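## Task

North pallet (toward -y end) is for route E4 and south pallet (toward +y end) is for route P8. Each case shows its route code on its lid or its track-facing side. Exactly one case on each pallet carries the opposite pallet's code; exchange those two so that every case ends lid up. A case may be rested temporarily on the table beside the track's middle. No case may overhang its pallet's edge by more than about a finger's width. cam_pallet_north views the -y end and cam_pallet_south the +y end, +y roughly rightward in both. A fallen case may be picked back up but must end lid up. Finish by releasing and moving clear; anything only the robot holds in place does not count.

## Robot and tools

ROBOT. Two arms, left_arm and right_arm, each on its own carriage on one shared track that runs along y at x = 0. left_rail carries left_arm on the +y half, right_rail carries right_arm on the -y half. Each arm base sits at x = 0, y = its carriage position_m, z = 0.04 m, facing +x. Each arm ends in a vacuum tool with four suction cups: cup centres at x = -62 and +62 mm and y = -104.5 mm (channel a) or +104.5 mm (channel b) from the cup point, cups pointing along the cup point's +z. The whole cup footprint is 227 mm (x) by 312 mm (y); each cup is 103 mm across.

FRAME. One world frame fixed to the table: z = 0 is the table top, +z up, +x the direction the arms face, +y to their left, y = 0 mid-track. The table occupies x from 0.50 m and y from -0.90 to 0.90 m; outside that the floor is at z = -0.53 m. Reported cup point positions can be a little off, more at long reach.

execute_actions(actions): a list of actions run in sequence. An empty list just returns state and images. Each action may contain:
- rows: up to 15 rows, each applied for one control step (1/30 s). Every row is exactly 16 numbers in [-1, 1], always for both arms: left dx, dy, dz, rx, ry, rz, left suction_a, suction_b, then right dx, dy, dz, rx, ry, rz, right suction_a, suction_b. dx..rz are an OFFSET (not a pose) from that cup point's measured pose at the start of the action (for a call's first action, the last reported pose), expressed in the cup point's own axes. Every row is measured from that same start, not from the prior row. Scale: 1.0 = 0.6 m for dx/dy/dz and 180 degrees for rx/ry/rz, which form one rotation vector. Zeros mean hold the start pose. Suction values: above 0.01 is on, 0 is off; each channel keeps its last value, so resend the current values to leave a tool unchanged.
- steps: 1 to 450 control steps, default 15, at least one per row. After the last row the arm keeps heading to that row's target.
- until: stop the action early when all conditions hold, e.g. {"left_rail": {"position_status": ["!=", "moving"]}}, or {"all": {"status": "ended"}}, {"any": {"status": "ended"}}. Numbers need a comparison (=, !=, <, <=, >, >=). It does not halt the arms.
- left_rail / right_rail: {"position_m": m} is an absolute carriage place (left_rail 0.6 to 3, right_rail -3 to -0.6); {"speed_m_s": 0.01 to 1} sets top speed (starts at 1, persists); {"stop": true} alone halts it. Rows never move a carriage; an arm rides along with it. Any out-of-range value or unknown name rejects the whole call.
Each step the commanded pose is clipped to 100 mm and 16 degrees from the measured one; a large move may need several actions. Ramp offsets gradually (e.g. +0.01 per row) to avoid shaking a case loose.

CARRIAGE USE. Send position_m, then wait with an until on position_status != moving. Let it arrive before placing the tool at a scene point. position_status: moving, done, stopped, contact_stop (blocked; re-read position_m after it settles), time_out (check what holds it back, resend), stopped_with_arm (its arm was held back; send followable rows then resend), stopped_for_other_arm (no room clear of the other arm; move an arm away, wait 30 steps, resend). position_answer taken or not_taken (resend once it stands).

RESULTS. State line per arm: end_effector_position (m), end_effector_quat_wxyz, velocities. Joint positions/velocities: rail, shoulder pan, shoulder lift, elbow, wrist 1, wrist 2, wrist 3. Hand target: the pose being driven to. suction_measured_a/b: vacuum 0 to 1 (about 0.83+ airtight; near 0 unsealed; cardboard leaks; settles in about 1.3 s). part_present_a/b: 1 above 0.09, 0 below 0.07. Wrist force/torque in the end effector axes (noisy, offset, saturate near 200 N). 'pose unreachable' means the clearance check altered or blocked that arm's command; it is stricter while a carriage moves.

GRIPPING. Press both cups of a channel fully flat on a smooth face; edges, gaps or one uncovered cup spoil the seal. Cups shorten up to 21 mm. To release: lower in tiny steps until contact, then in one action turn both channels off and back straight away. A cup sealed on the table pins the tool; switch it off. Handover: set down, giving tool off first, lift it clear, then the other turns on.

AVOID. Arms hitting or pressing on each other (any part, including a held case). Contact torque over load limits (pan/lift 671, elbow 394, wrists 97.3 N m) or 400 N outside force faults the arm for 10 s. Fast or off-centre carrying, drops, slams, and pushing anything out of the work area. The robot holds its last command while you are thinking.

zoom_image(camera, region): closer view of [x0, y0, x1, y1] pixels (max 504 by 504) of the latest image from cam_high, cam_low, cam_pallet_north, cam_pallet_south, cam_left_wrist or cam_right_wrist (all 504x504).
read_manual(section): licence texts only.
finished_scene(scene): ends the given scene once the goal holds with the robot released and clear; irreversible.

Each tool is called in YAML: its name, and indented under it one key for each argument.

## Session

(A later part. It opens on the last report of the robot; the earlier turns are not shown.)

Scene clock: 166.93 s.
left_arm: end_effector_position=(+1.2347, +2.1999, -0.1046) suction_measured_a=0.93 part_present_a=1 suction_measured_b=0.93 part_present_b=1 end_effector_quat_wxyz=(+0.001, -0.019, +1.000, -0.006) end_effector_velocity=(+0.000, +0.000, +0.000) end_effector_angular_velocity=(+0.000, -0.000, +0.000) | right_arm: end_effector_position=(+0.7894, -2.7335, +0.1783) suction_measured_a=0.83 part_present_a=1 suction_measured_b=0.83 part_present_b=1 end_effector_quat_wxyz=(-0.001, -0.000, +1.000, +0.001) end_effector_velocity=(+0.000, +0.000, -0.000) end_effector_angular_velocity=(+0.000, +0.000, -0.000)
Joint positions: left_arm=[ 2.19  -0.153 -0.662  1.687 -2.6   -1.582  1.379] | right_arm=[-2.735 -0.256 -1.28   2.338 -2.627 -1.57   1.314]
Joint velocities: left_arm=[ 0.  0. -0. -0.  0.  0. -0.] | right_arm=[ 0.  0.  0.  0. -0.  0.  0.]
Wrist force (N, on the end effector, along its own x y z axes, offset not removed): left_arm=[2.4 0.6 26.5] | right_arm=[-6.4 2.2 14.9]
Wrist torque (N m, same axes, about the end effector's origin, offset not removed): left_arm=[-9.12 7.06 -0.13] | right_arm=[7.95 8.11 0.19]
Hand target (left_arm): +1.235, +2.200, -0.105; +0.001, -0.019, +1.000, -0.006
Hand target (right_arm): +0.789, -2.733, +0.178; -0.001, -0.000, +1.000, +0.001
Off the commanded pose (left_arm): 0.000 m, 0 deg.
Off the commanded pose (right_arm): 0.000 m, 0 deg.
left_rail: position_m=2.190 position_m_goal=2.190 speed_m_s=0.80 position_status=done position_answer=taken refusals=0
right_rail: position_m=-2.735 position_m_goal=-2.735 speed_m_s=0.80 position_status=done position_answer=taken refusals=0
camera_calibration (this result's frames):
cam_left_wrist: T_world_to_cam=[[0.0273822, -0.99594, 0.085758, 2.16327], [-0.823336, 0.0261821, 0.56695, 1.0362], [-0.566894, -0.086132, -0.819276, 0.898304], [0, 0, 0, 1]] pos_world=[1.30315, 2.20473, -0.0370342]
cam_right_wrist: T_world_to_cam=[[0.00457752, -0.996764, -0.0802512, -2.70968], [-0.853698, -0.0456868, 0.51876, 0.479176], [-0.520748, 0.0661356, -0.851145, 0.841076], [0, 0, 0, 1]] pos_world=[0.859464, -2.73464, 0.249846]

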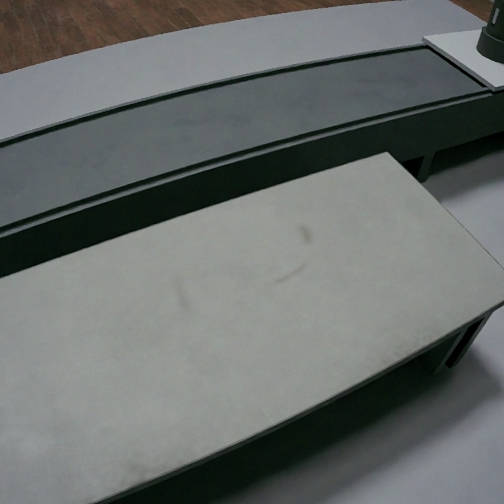

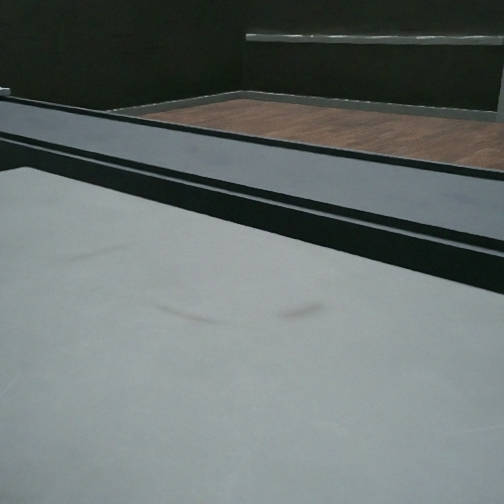

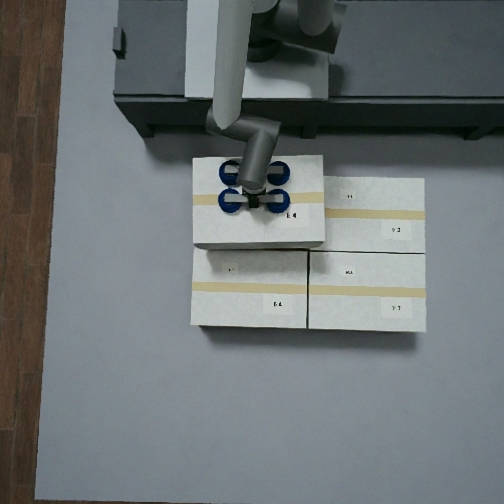

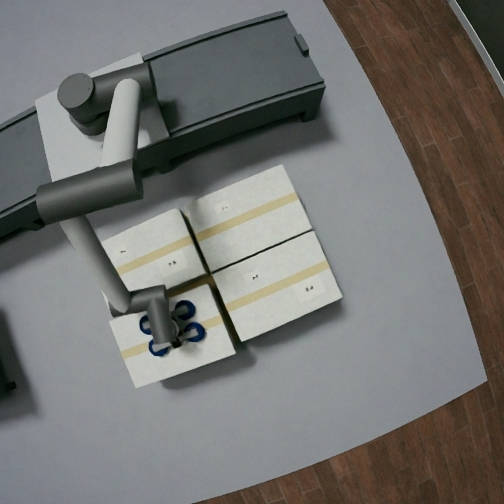

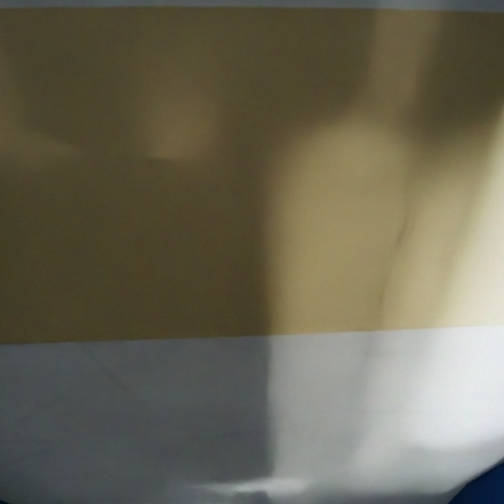

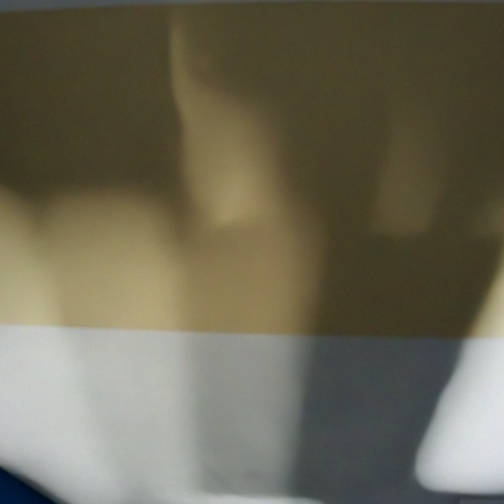

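execute_actions:
  actions:
    - {"rows":[[0.02,0.015,0,0,0,0,1,1,0,-0.03,0,0,0,0,1,1],[0.04,0.03,0,0,0,0,1,1,0,-0.06,0,0,0,0,1,1]],"steps":20}
    - {"rows":[[0,0,0.03,0,0,0,1,1,0,0,0.05,0,0,0,1,1],[0,0,0.06,0,0,0,1,1,0,0,0.1,0,0,0,1,1],[0,0,0.06,0,0,0,1,1,0,0,0.15,0,0,0,1,1],[0,0,0.06,0,0,0,1,1,0,0,0.2,0,0,0,1,1],[0,0,0.06,0,0,0,1,1,0,0,0.25,0,0,0,1,1]],"steps":30}

zoom_image:
  camera: "cam_pallet_south"
  region: [60, 160, 350, 400]

zoom_image:
  camera: "cam_pallet_north"
  region: [150, 120, 450, 340]

Scene clock: 188.77 s.
left_arm: end_effector_position=(+1.2104, +2.2165, -0.1409) suction_measured_a=0.93 part_present_a=1 suction_measured_b=0.93 part_present_b=1 end_effector_quat_wxyz=(+0.001, -0.019, +1.000, -0.006) end_effector_velocity=(+0.000, -0.000, -0.000) end_effector_angular_velocity=(+0.000, -0.000, +0.000) | right_arm: end_effector_position=(+0.7870, -2.7702, +0.0755) suction_measured_a=0.83 part_present_a=1 suction_measured_b=0.83 part_present_b=1 end_effector_quat_wxyz=(+0.001, -0.000, +1.000, -0.001) end_effector_velocity=(+0.000, +0.000, +0.000) end_effector_angular_velocity=(-0.000, -0.000, +0.000)
Joint positions: left_arm=[ 2.19  -0.142 -0.639  1.721 -2.657 -1.582  1.39 ] | right_arm=[-2.735 -0.302 -1.126  2.374 -2.82  -1.573  1.269]
Joint velocities: left_arm=[ 0. -0.  0. -0. -0.  0. -0.] | right_arm=[ 0.  0. -0.  0. -0.  0. -0.]
Wrist force (N, on the end effector, along its own x y z axes, offset not removed): left_arm=[5.1 5.1 25.5] | right_arm=[9.1 13.4 -61.5]
Wrist torque (N m, same axes, about the end effector's origin, offset not removed): left_arm=[-8.52 6.57 -0.29] | right_arm=[8.78 -6.01 -1.49]
Hand target (left_arm): +1.210, +2.216, -0.141; +0.001, -0.019, +1.000, -0.006
Hand target (right_arm): +0.787, -2.770, +0.075; +0.000, -0.000, +1.000, -0.001
Off the commanded pose (left_arm): 0.000 m, 0 deg.
Off the commanded pose (right_arm): 0.047 m, 0 deg.
FORCE FAULT: contact force on the right arm reached its limit, and that arm stopped for 10 seconds. The contact can be on any part of that arm, not only on its tool. That arm's remaining commands of this call were not run. That arm holds still and accepts commands again. Move the arm away from the contact; if what it grips holds it there, let go first. Pushing or pulling that hard again can fault the arm again.
left_rail: position_m=2.190 position_m_goal=2.190 speed_m_s=0.80 position_status=done position_answer=taken refusals=0
right_rail: position_m=-2.735 position_m_goal=-2.735 speed_m_s=0.80 position_status=done position_answer=taken refusals=0
camera_calibration (this result's frames):
cam_left_wrist: T_world_to_cam=[[0.0273786, -0.995941, 0.0857414, 2.18354], [-0.823334, 0.0261759, 0.566953, 1.03634], [-0.566897, -0.0861162, -0.819275, 0.85616], [0, 0, 0, 1]] pos_world=[1.27882, 2.22128, -0.0733443]
cam_right_wrist: T_world_to_cam=[[0.004274, -0.997068, -0.0763998, -2.75534], [-0.855302, -0.0432293, 0.516324, 0.536976], [-0.518113, 0.0631381, -0.852979, 0.744527], [0, 0, 0, 1]] pos_world=[0.856802, -2.77106, 0.147304]

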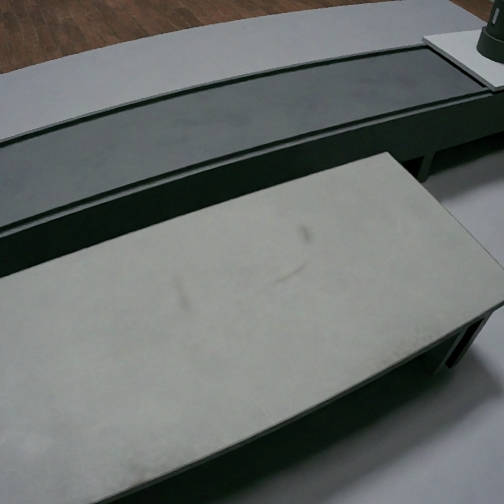

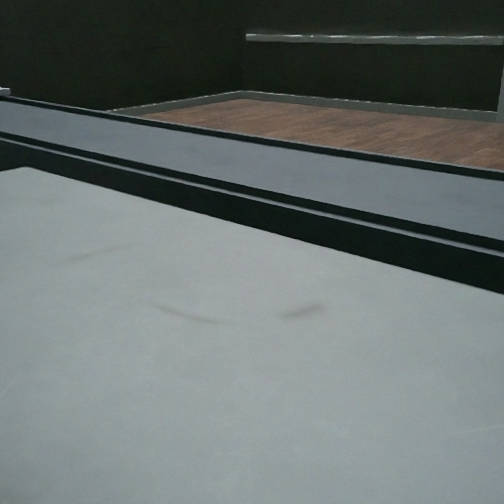

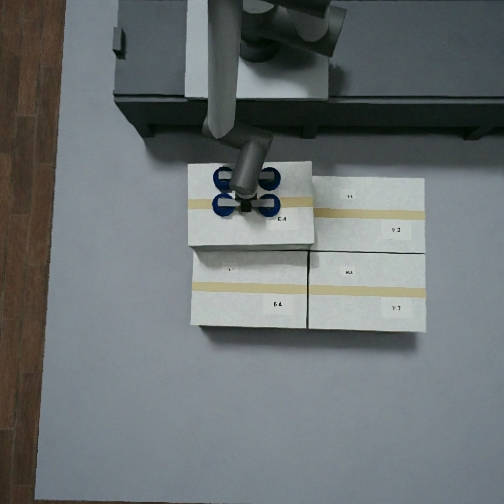

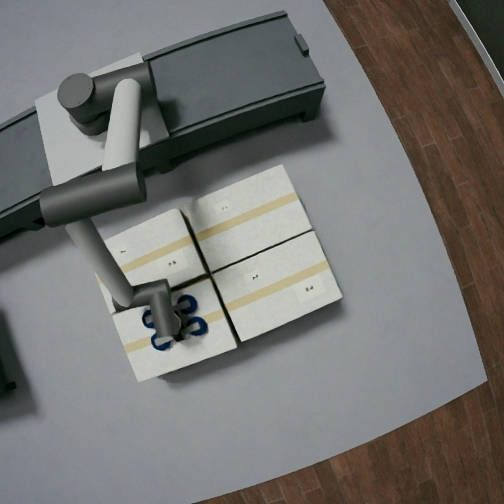

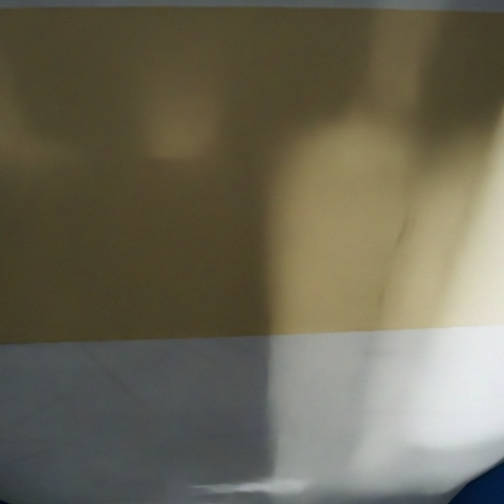

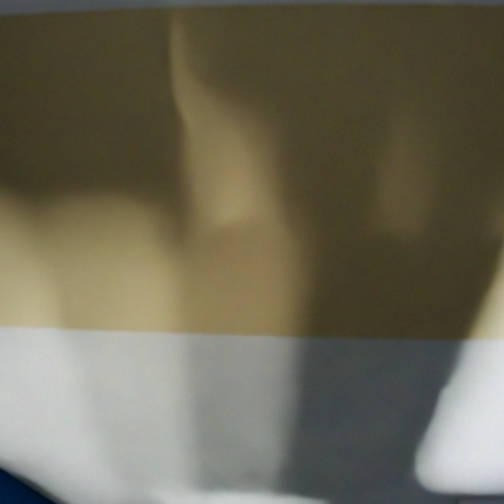

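Region (60, 160, 350, 400) of cam_pallet_south's 504x504 image, scaled by 1.738, with more detail than that image has; it fills the top 417 rows of this view, and the rest is white.

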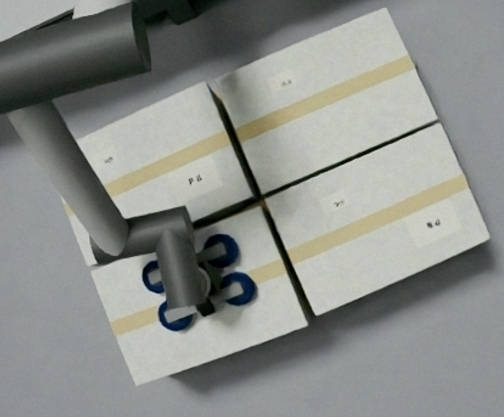

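Region (150, 120, 450, 340) of cam_pallet_north's 504x504 image, scaled by 1.680, with more detail than that image has; it fills the top 370 rows of this view, and the rest is white.

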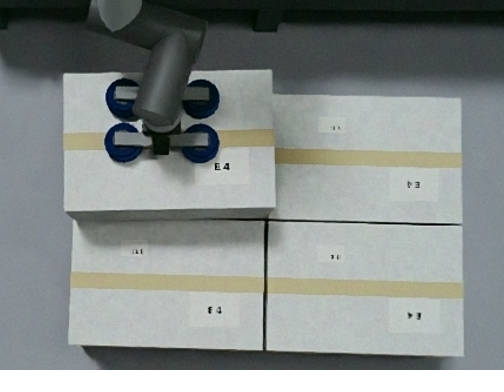

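execute_actions:
  actions:
    - {"rows":[[0,0,0.018,0,0,0,1,1,0,0,-0.04,0,0,0,1,1]],"steps":15}
    - {"rows":[[0,0,-0.5,0,0,0,0,0,0.045,-0.008,0,0,0,0,1,1]],"steps":30}
    - {"rows":[[0,0,0,0,0,0,0,0,0,0,0.04,0,0,0,1,1],[0,0,0,0,0,0,0,0,0,0,0.07,0,0,0,1,1],[0,0,0,0,0,0,0,0,0,0,0.1,0,0,0,1,1],[0,0,0,0,0,0,0,0,0,0,0.13,0,0,0,1,1]],"steps":25}

zoom_image:
  camera: "cam_pallet_north"
  region: [150, 120, 450, 340]

Scene clock: 199.13 s.
left_arm: end_effector_position=(+1.2095, +2.2198, +0.1472) suction_measured_a=0.00 part_present_a=0 suction_measured_b=0.00 part_present_b=0 end_effector_quat_wxyz=(+0.001, -0.019, +1.000, -0.006) end_effector_velocity=(-0.000, +0.000, -0.000) end_effector_angular_velocity=(+0.000, +0.000, -0.000) | right_arm: end_effector_position=(+0.7600, -2.7752, +0.0210) suction_measured_a=0.83 part_present_a=1 suction_measured_b=0.83 part_present_b=1 end_effector_quat_wxyz=(+0.001, -0.000, +1.000, -0.001) end_effector_velocity=(+0.000, +0.000, -0.002) end_effector_angular_velocity=(+0.000, -0.001, -0.000)
Joint positions: left_arm=[ 2.19  -0.14  -0.914  1.716 -2.377 -1.582  1.393] | right_arm=[-2.735 -0.319 -1.048  2.42  -2.944 -1.573  1.251]
Joint velocities: left_arm=[ 0. -0.  0.  0. -0.  0.  0.] | right_arm=[ 0.     0.     0.004 -0.    -0.004  0.     0.   ]
Wrist force (N, on the end effector, along its own x y z axes, offset not removed): left_arm=[2.3 0.2 -0.7] | right_arm=[-4.5 0.6 16.9]
Wrist torque (N m, same axes, about the end effector's origin, offset not removed): left_arm=[-0.34 -0.15 -0.15] | right_arm=[7.67 8.07 0.27]
Hand target (left_arm): +1.210, +2.220, +0.147; +0.001, -0.019, +1.000, -0.006
Hand target (right_arm): +0.760, -2.775, +0.021; +0.001, -0.000, +1.000, -0.001
Off the commanded pose (left_arm): 0.000 m, 0 deg.
Off the commanded pose (right_arm): 0.000 m, 0 deg.
left_rail: position_m=2.190 position_m_goal=2.190 speed_m_s=0.80 position_status=done position_answer=taken refusals=0
right_rail: position_m=-2.735 position_m_goal=-2.735 speed_m_s=0.80 position_status=done position_answer=taken refusals=0
camera_calibration (this result's frames):
cam_left_wrist: T_world_to_cam=[[0.0273612, -0.995942, 0.0857369, 2.16224], [-0.823422, 0.0261743, 0.566826, 0.87231], [-0.56677, -0.0861067, -0.819364, 1.09187], [0, 0, 0, 1]] pos_world=[1.27795, 2.22465, 0.214803]
cam_right_wrist: T_world_to_cam=[[0.0042382, -0.997073, -0.0763422, -2.76444], [-0.855221, -0.0431788, 0.516461, 0.541902], [-0.518246, 0.0631006, -0.852901, 0.684365], [0, 0, 0, 1]] pos_world=[0.829831, -2.77613, 0.0927808]

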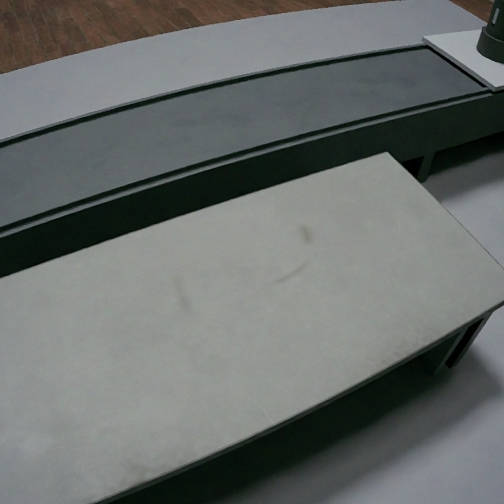

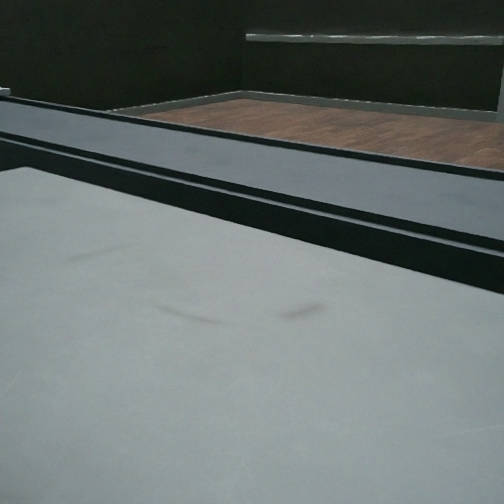

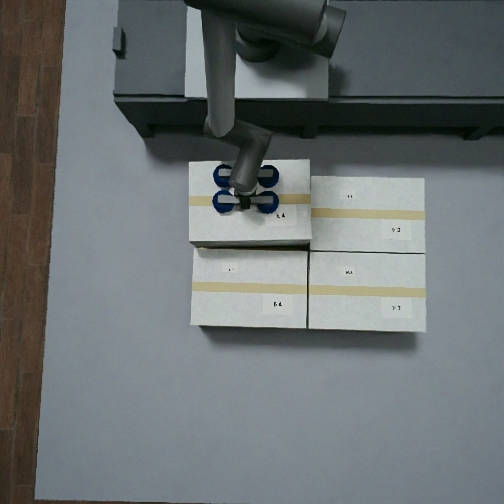

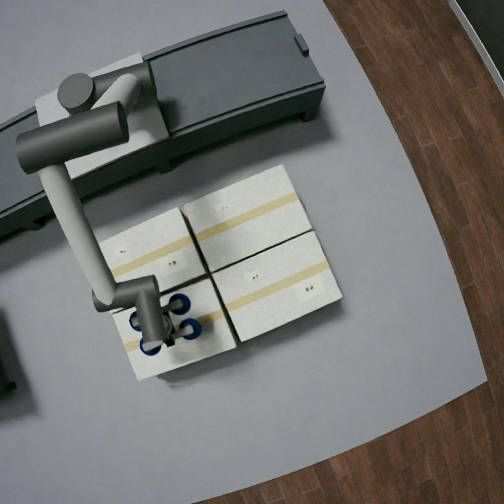

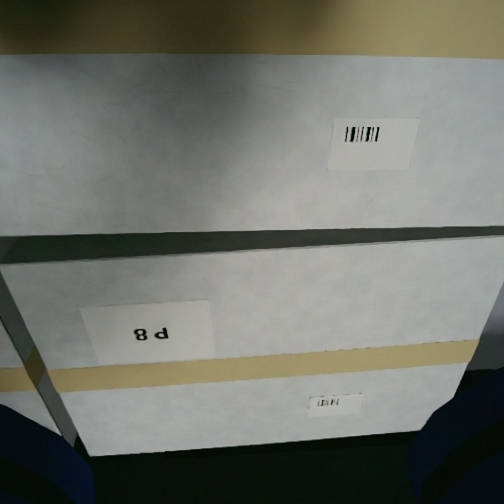

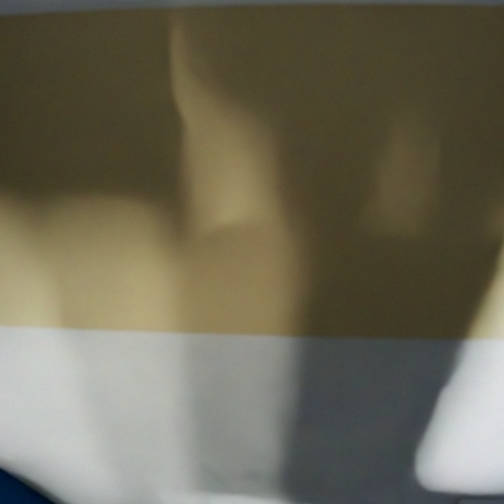

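Region (150, 120, 450, 340) of cam_pallet_north's 504x504 image, scaled by 1.680, with more detail than that image has; it fills the top 370 rows of this view, and the rest is white.

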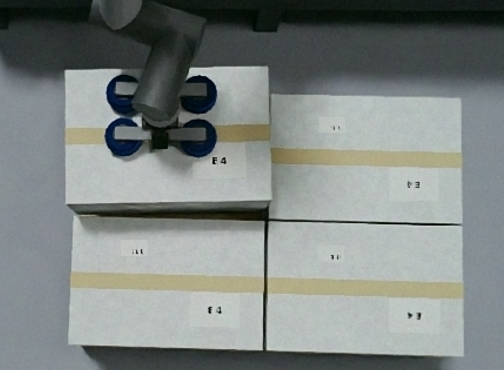

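execute_actions:
  actions:
    - {"rows":[[0,0,0,0,0,0,0,0,0,0,0.05,0,0,0,1,1],[0,0,0,0,0,0,0,0,0,0,0.1,0,0,0,1,1],[0,0,0,0,0,0,0,0,0,0,0.15,0,0,0,1,1],[0,0,0,0,0,0,0,0,-0.02,0,0.2,0,0,0,1,1],[0,0,0,0,0,0,0,0,-0.02,0,0.24,0,0,0,1,1]],"steps":30}

zoom_image:
  camera: "cam_pallet_north"
  region: [150, 120, 450, 340]

Scene clock: 207.20 s.
left_arm: end_effector_position=(+1.2095, +2.2198, +0.1472) suction_measured_a=0.00 part_present_a=0 suction_measured_b=0.00 part_present_b=0 end_effector_quat_wxyz=(+0.001, -0.019, +1.000, -0.006) end_effector_velocity=(+0.000, -0.000, -0.000) end_effector_angular_velocity=(+0.000, +0.000, -0.000) | right_arm: end_effector_position=(+0.7721, -2.7758, -0.1228) suction_measured_a=0.83 part_present_a=1 suction_measured_b=0.83 part_present_b=1 end_effector_quat_wxyz=(+0.000, -0.000, +1.000, -0.001) end_effector_velocity=(+0.001, -0.000, -0.001) end_effector_angular_velocity=(-0.000, -0.001, +0.000)
Joint positions: left_arm=[ 2.19  -0.14  -0.914  1.716 -2.377 -1.582  1.393] | right_arm=[-2.735 -0.315 -0.799  2.389 -3.163 -1.573  1.256]
Joint velocities: left_arm=[ 0. -0.  0. -0.  0.  0.  0.] | right_arm=[ 0.     0.     0.003 -0.001 -0.002  0.     0.   ]
Wrist force (N, on the end effector, along its own x y z axes, offset not removed): left_arm=[-0.5 3.1 -0.5] | right_arm=[33.6 1.4 10.6]
Wrist torque (N m, same axes, about the end effector's origin, offset not removed): left_arm=[0.02 0.33 -0.14] | right_arm=[9.79 8.50 9.34]
Hand target (left_arm): +1.210, +2.220, +0.147; +0.001, -0.019, +1.000, -0.006
Hand target (right_arm): +0.772, -2.776, -0.123; +0.001, -0.000, +1.000, -0.001
Off the commanded pose (left_arm): 0.000 m, 0 deg.
Off the commanded pose (right_arm): 0.000 m, 0 deg.
left_rail: position_m=2.190 position_m_goal=2.190 speed_m_s=0.80 position_status=done position_answer=taken refusals=0
right_rail: position_m=-2.735 position_m_goal=-2.735 speed_m_s=0.80 position_status=done position_answer=taken refusals=0
camera_calibration (this result's frames):
cam_left_wrist: T_world_to_cam=[[0.0273633, -0.995942, 0.0857333, 2.16225], [-0.823409, 0.0261725, 0.566845, 0.872297], [-0.566789, -0.0861043, -0.819351, 1.09186], [0, 0, 0, 1]] pos_world=[1.27794, 2.22466, 0.214781]
cam_right_wrist: T_world_to_cam=[[0.0040491, -0.99708, -0.0762629, -2.77586], [-0.855169, -0.0429829, 0.516564, 0.627032], [-0.518333, 0.0631261, -0.852846, 0.568245], [0, 0, 0, 1]] pos_world=[0.841998, -2.77667, -0.0509721]

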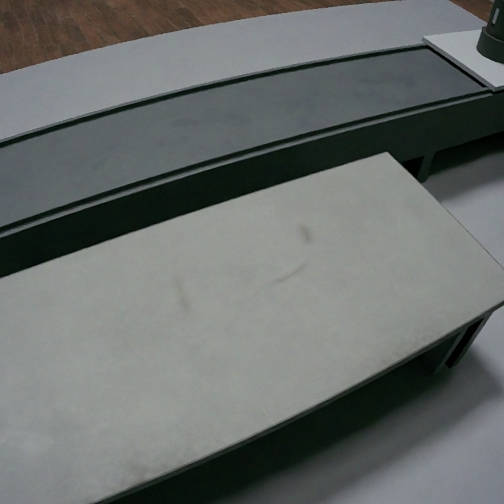

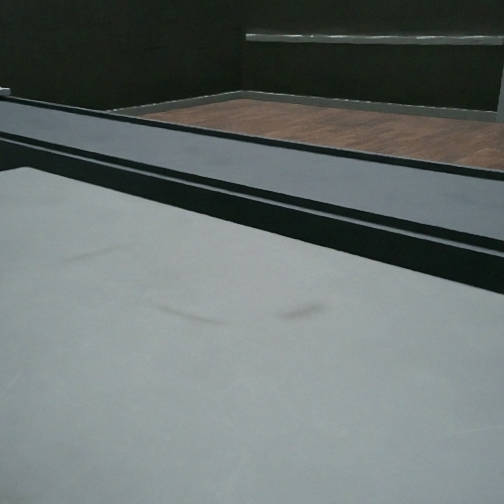

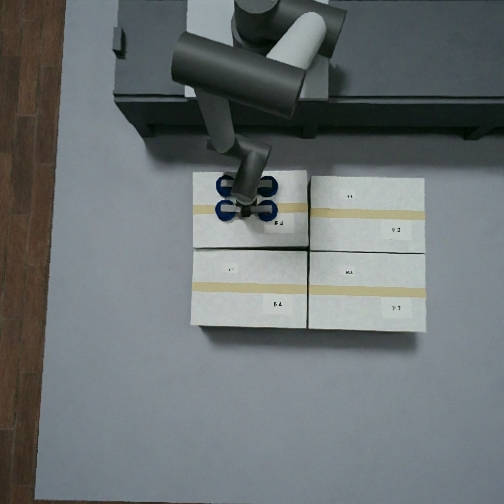

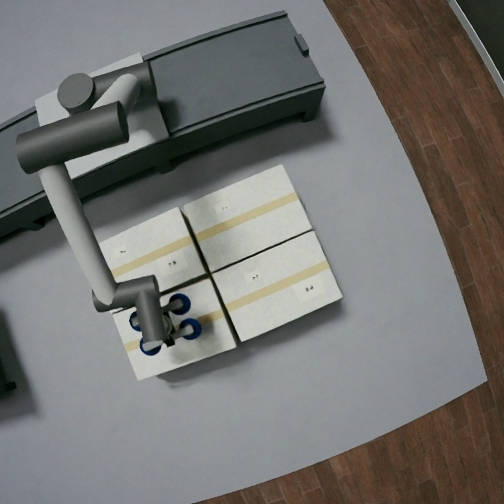

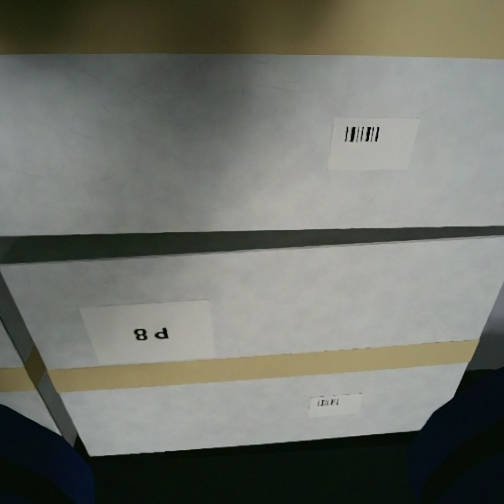

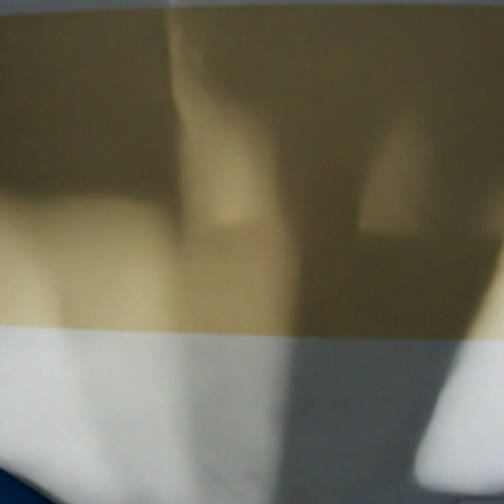

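Region (150, 120, 450, 340) of cam_pallet_north's 504x504 image, scaled by 1.680, with more detail than that image has; it fills the top 370 rows of this view, and the rest is white.

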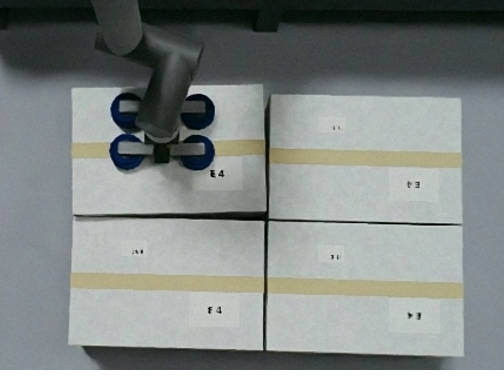

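execute_actions:
  actions:
    - {"rows":[[0,0,0,0,0,0,0,0,0,0,0,0,0,0.012,1,1]],"steps":15}
    - {"rows":[[0,0,0,0,0,0,0,0,-0.008,0,0.025,0,0,0,1,1],[0,0,0,0,0,0,0,0,-0.008,0,0.05,0,0,0,1,1]],"steps":20}
    - {"rows":[[0,0,-0.3,0,0,0,0,0,0,0,-0.8,0,0,0,0,0]],"steps":50}

zoom_image:
  camera: "cam_pallet_north"
  region: [150, 120, 450, 340]

zoom_image:
  camera: "cam_pallet_south"
  region: [60, 160, 350, 400]

Scene clock: 216.13 s.
left_arm: end_effector_position=(+1.2089, +2.2219, +0.3273) suction_measured_a=0.00 part_present_a=0 suction_measured_b=0.00 part_present_b=0 end_effector_quat_wxyz=(+0.001, -0.019, +1.000, -0.006) end_effector_velocity=(-0.000, -0.000, +0.000) end_effector_angular_velocity=(-0.000, -0.000, +0.000) | right_arm: end_effector_position=(+0.7762, -2.7743, +0.3271) suction_measured_a=0.00 part_present_a=0 suction_measured_b=0.00 part_present_b=0 end_effector_quat_wxyz=(+0.001, +0.018, +1.000, -0.001) end_effector_velocity=(-0.000, -0.000, +0.002) end_effector_angular_velocity=(+0.000, +0.001, -0.000)
Joint positions: left_arm=[ 2.19  -0.138 -1.049  1.645 -2.171 -1.582  1.394] | right_arm=[-2.735 -0.311 -1.478  2.271 -2.366 -1.573  1.296]
Joint velocities: left_arm=[ 0. -0. -0. -0.  0. -0. -0.] | right_arm=[ 0.    -0.    -0.002 -0.002  0.005 -0.    -0.   ]
Wrist force (N, on the end effector, along its own x y z axes, offset not removed): left_arm=[2.3 2.7 6.8] | right_arm=[-3.5 -6.3 0.4]
Wrist torque (N m, same axes, about the end effector's origin, offset not removed): left_arm=[0.06 -0.11 -0.20] | right_arm=[-0.75 0.69 0.18]
Hand target (left_arm): +1.209, +2.222, +0.327; +0.001, -0.019, +1.000, -0.006
Hand target (right_arm): +0.776, -2.774, +0.327; +0.001, +0.018, +1.000, -0.001
Off the commanded pose (left_arm): 0.000 m, 0 deg.
Off the commanded pose (right_arm): 0.001 m, 0 deg.
left_rail: position_m=2.190 position_m_goal=2.190 speed_m_s=0.80 position_status=done position_answer=taken refusals=0
right_rail: position_m=-2.735 position_m_goal=-2.735 speed_m_s=0.80 position_status=done position_answer=taken refusals=0
camera_calibration (this result's frames):
cam_left_wrist: T_world_to_cam=[[0.0273918, -0.995941, 0.0857338, 2.1488], [-0.823417, 0.0261481, 0.566834, 0.769684], [-0.566776, -0.0861213, -0.819359, 1.23926], [0, 0, 0, 1]] pos_world=[1.2773, 2.22668, 0.394894]
cam_right_wrist: T_world_to_cam=[[-0.0324384, -0.996553, -0.0763513, -2.71026], [-0.856266, -0.0116924, 0.516403, 0.48589], [-0.515515, 0.0821283, -0.852935, 1.00445], [0, 0, 0, 1]] pos_world=[0.845942, -2.77774, 0.39888]

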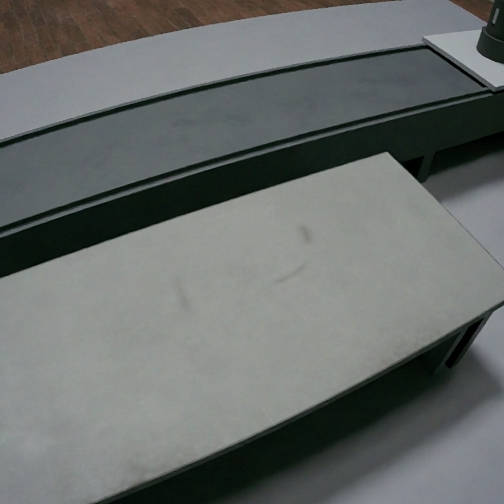

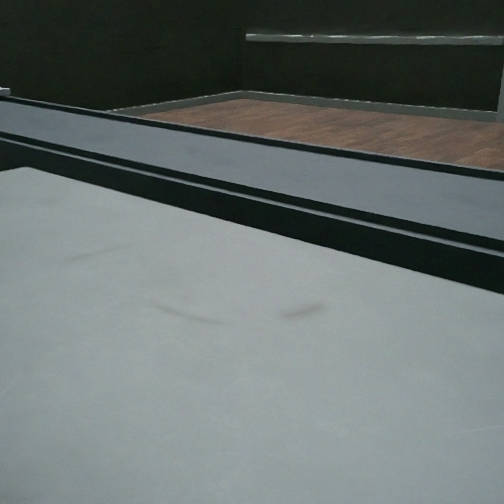

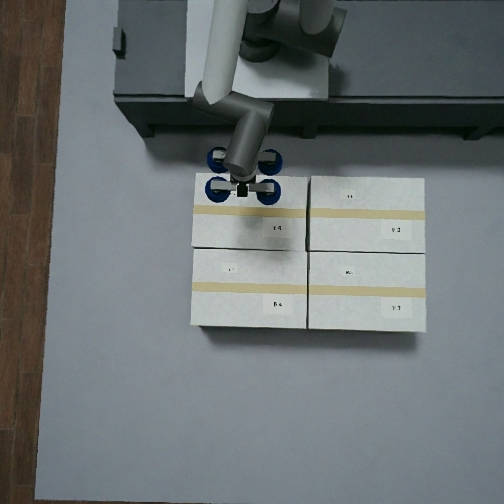

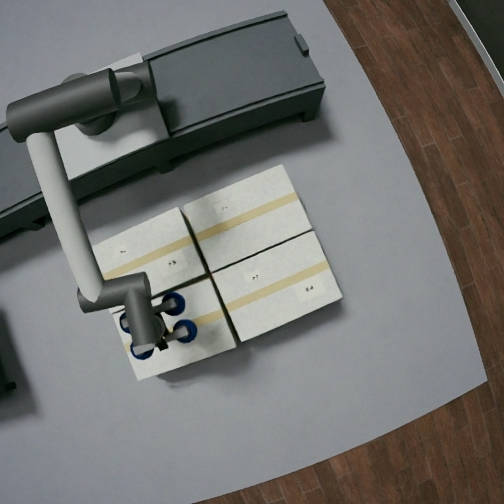

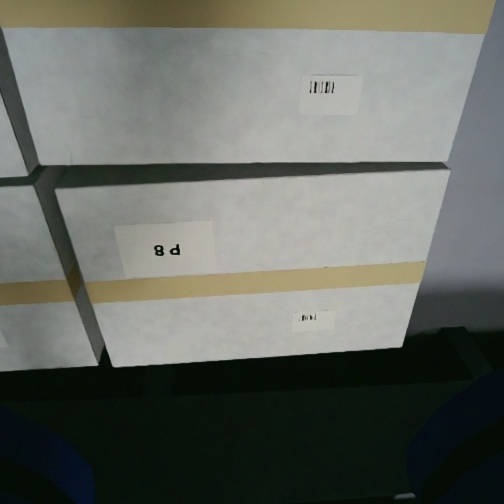

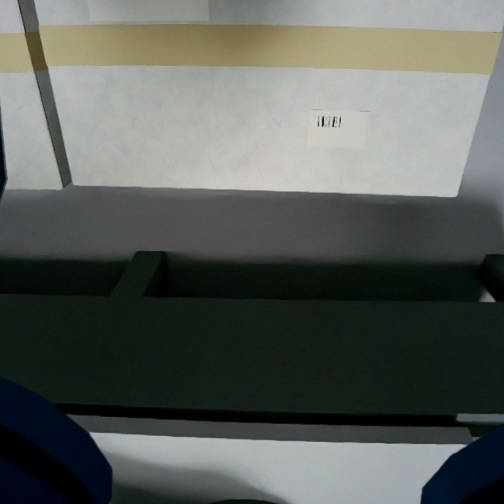

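Region (150, 120, 450, 340) of cam_pallet_north's 504x504 image, scaled by 1.680, with more detail than that image has; it fills the top 370 rows of this view, and the rest is white.

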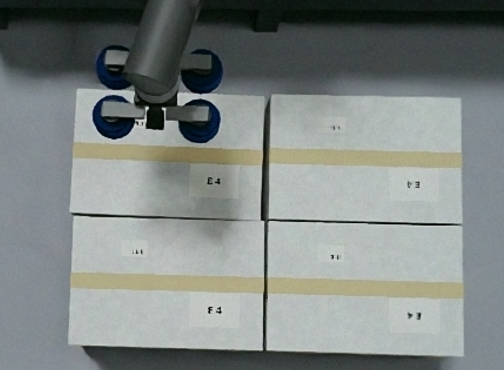

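Region (60, 160, 350, 400) of cam_pallet_south's 504x504 image, scaled by 1.738, with more detail than that image has; it fills the top 417 rows of this view, and the rest is white.

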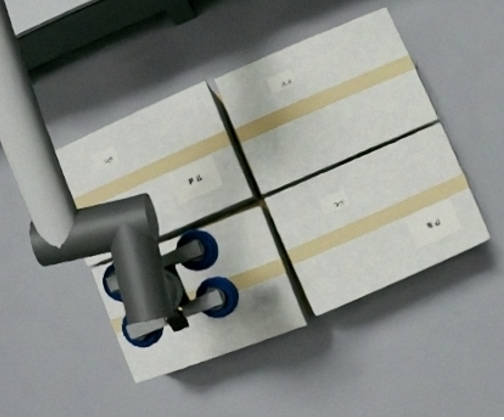

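execute_actions:
  actions:
    - {"rows":[[0,0,0.74,0,0,0,1,1,0,0,0,0,0,0,0,0]],"steps":50}
    - {"rows":[[0,0,0.055,0,0,0,1,1,0,0,0,0,0,0,0,0]],"steps":45}
    - {"rows":[[0,0,-0.025,0,0,0,1,1,0,0,0,0,0,0,0,0]],"steps":15}
    - {"rows":[[0.01,0,0,0,0,-0.011,1,1,0,0,0,0,0,0,0,0]],"steps":20}
    - {"rows":[[0,0,0.022,0,0,0,1,1,0,0,0,0,0,0,0,0]],"steps":15}
    - {"rows":[[0,0,-0.8,0,0,0,0,0,0,0,0,0,0,0,0,0]],"steps":50}

zoom_image:
  camera: "cam_pallet_south"
  region: [60, 160, 350, 400]

Scene clock: 230.53 s.
left_arm: end_effector_position=(+1.2029, +2.2216, +0.3320) suction_measured_a=0.00 part_present_a=0 suction_measured_b=0.00 part_present_b=0 end_effector_quat_wxyz=(+0.001, -0.036, +0.999, -0.006) end_effector_velocity=(-0.000, -0.000, +0.001) end_effector_angular_velocity=(-0.000, +0.000, +0.000) | right_arm: end_effector_position=(+0.7762, -2.7743, +0.3271) suction_measured_a=0.00 part_present_a=0 suction_measured_b=0.00 part_present_b=0 end_effector_quat_wxyz=(+0.001, +0.018, +1.000, -0.001) end_effector_velocity=(-0.000, -0.000, -0.000) end_effector_angular_velocity=(+0.000, +0.000, -0.000)
Joint positions: left_arm=[ 2.19  -0.139 -1.058  1.653 -2.169 -1.582  1.359] | right_arm=[-2.735 -0.311 -1.478  2.271 -2.366 -1.573  1.296]
Joint velocities: left_arm=[ 0.    -0.    -0.001 -0.001  0.001 -0.    -0.   ] | right_arm=[ 0. -0.  0.  0.  0.  0. -0.]
Wrist force (N, on the end effector, along its own x y z axes, offset not removed): left_arm=[1.8 1.5 -1.1] | right_arm=[-5.2 3.4 -2.2]
Wrist torque (N m, same axes, about the end effector's origin, offset not removed): left_arm=[-0.12 0.17 -0.14] | right_arm=[0.63 0.96 0.16]
Hand target (left_arm): +1.203, +2.222, +0.332; +0.001, -0.036, +0.999, -0.006
Hand target (right_arm): +0.776, -2.774, +0.327; +0.001, +0.018, +1.000, -0.001
Off the commanded pose (left_arm): 0.000 m, 0 deg.
Off the commanded pose (right_arm): 0.000 m, 0 deg.
left_rail: position_m=2.190 position_m_goal=2.190 speed_m_s=0.80 position_status=done position_answer=taken refusals=0
right_rail: position_m=-2.735 position_m_goal=-2.735 speed_m_s=0.80 position_status=done position_answer=taken refusals=0
camera_calibration (this result's frames):
cam_left_wrist: T_world_to_cam=[[0.0616188, -0.9944, 0.0858624, 2.10371], [-0.82361, -0.00206433, 0.567153, 0.824913], [-0.563799, -0.105664, -0.819125, 1.27944], [0, 0, 0, 1]] pos_world=[1.27113, 2.22882, 0.399542]
cam_right_wrist: T_world_to_cam=[[-0.0324416, -0.996553, -0.0763467, -2.71028], [-0.856266, -0.0116873, 0.516403, 0.485902], [-0.515516, 0.082126, -0.852935, 1.00444], [0, 0, 0, 1]] pos_world=[0.84594, -2.77775, 0.39888]

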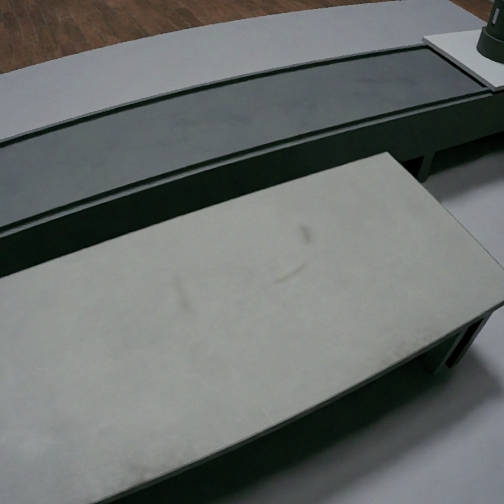

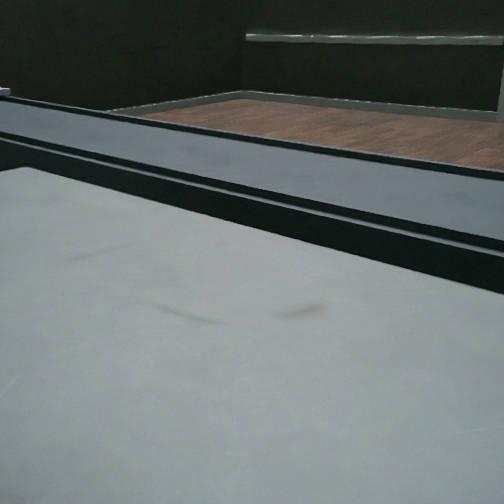

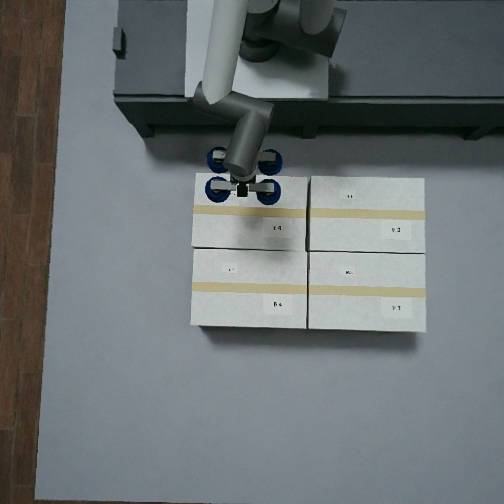

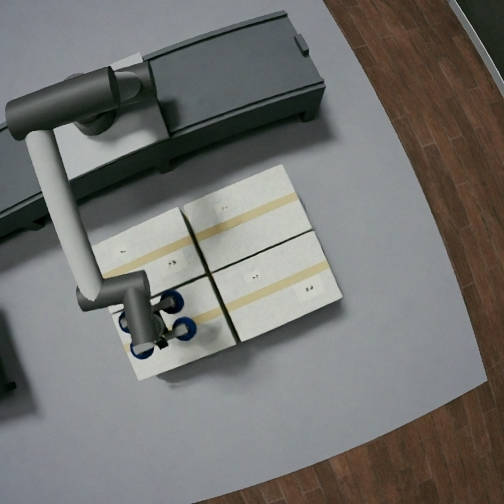

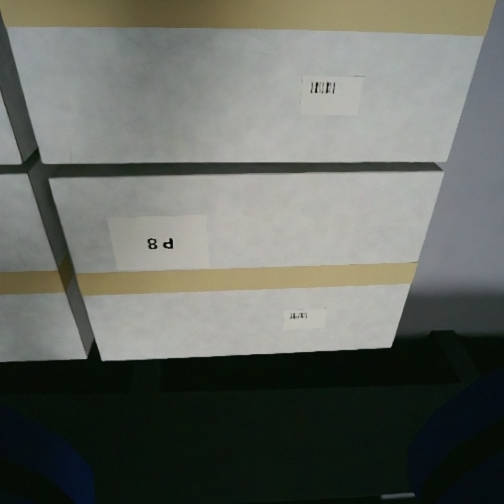

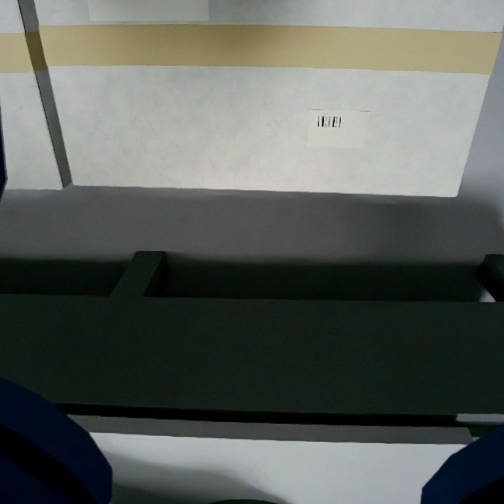

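Region (60, 160, 350, 400) of cam_pallet_south's 504x504 image, scaled by 1.738, with more detail than that image has; it fills the top 417 rows of this view, and the rest is white.

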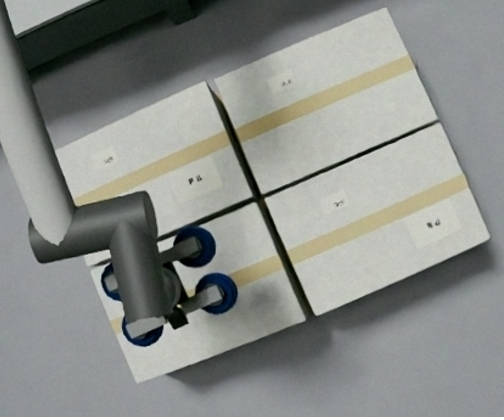

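Gap is now even.

finished_scene:
  scene: 2

The scene is finished: the task was done.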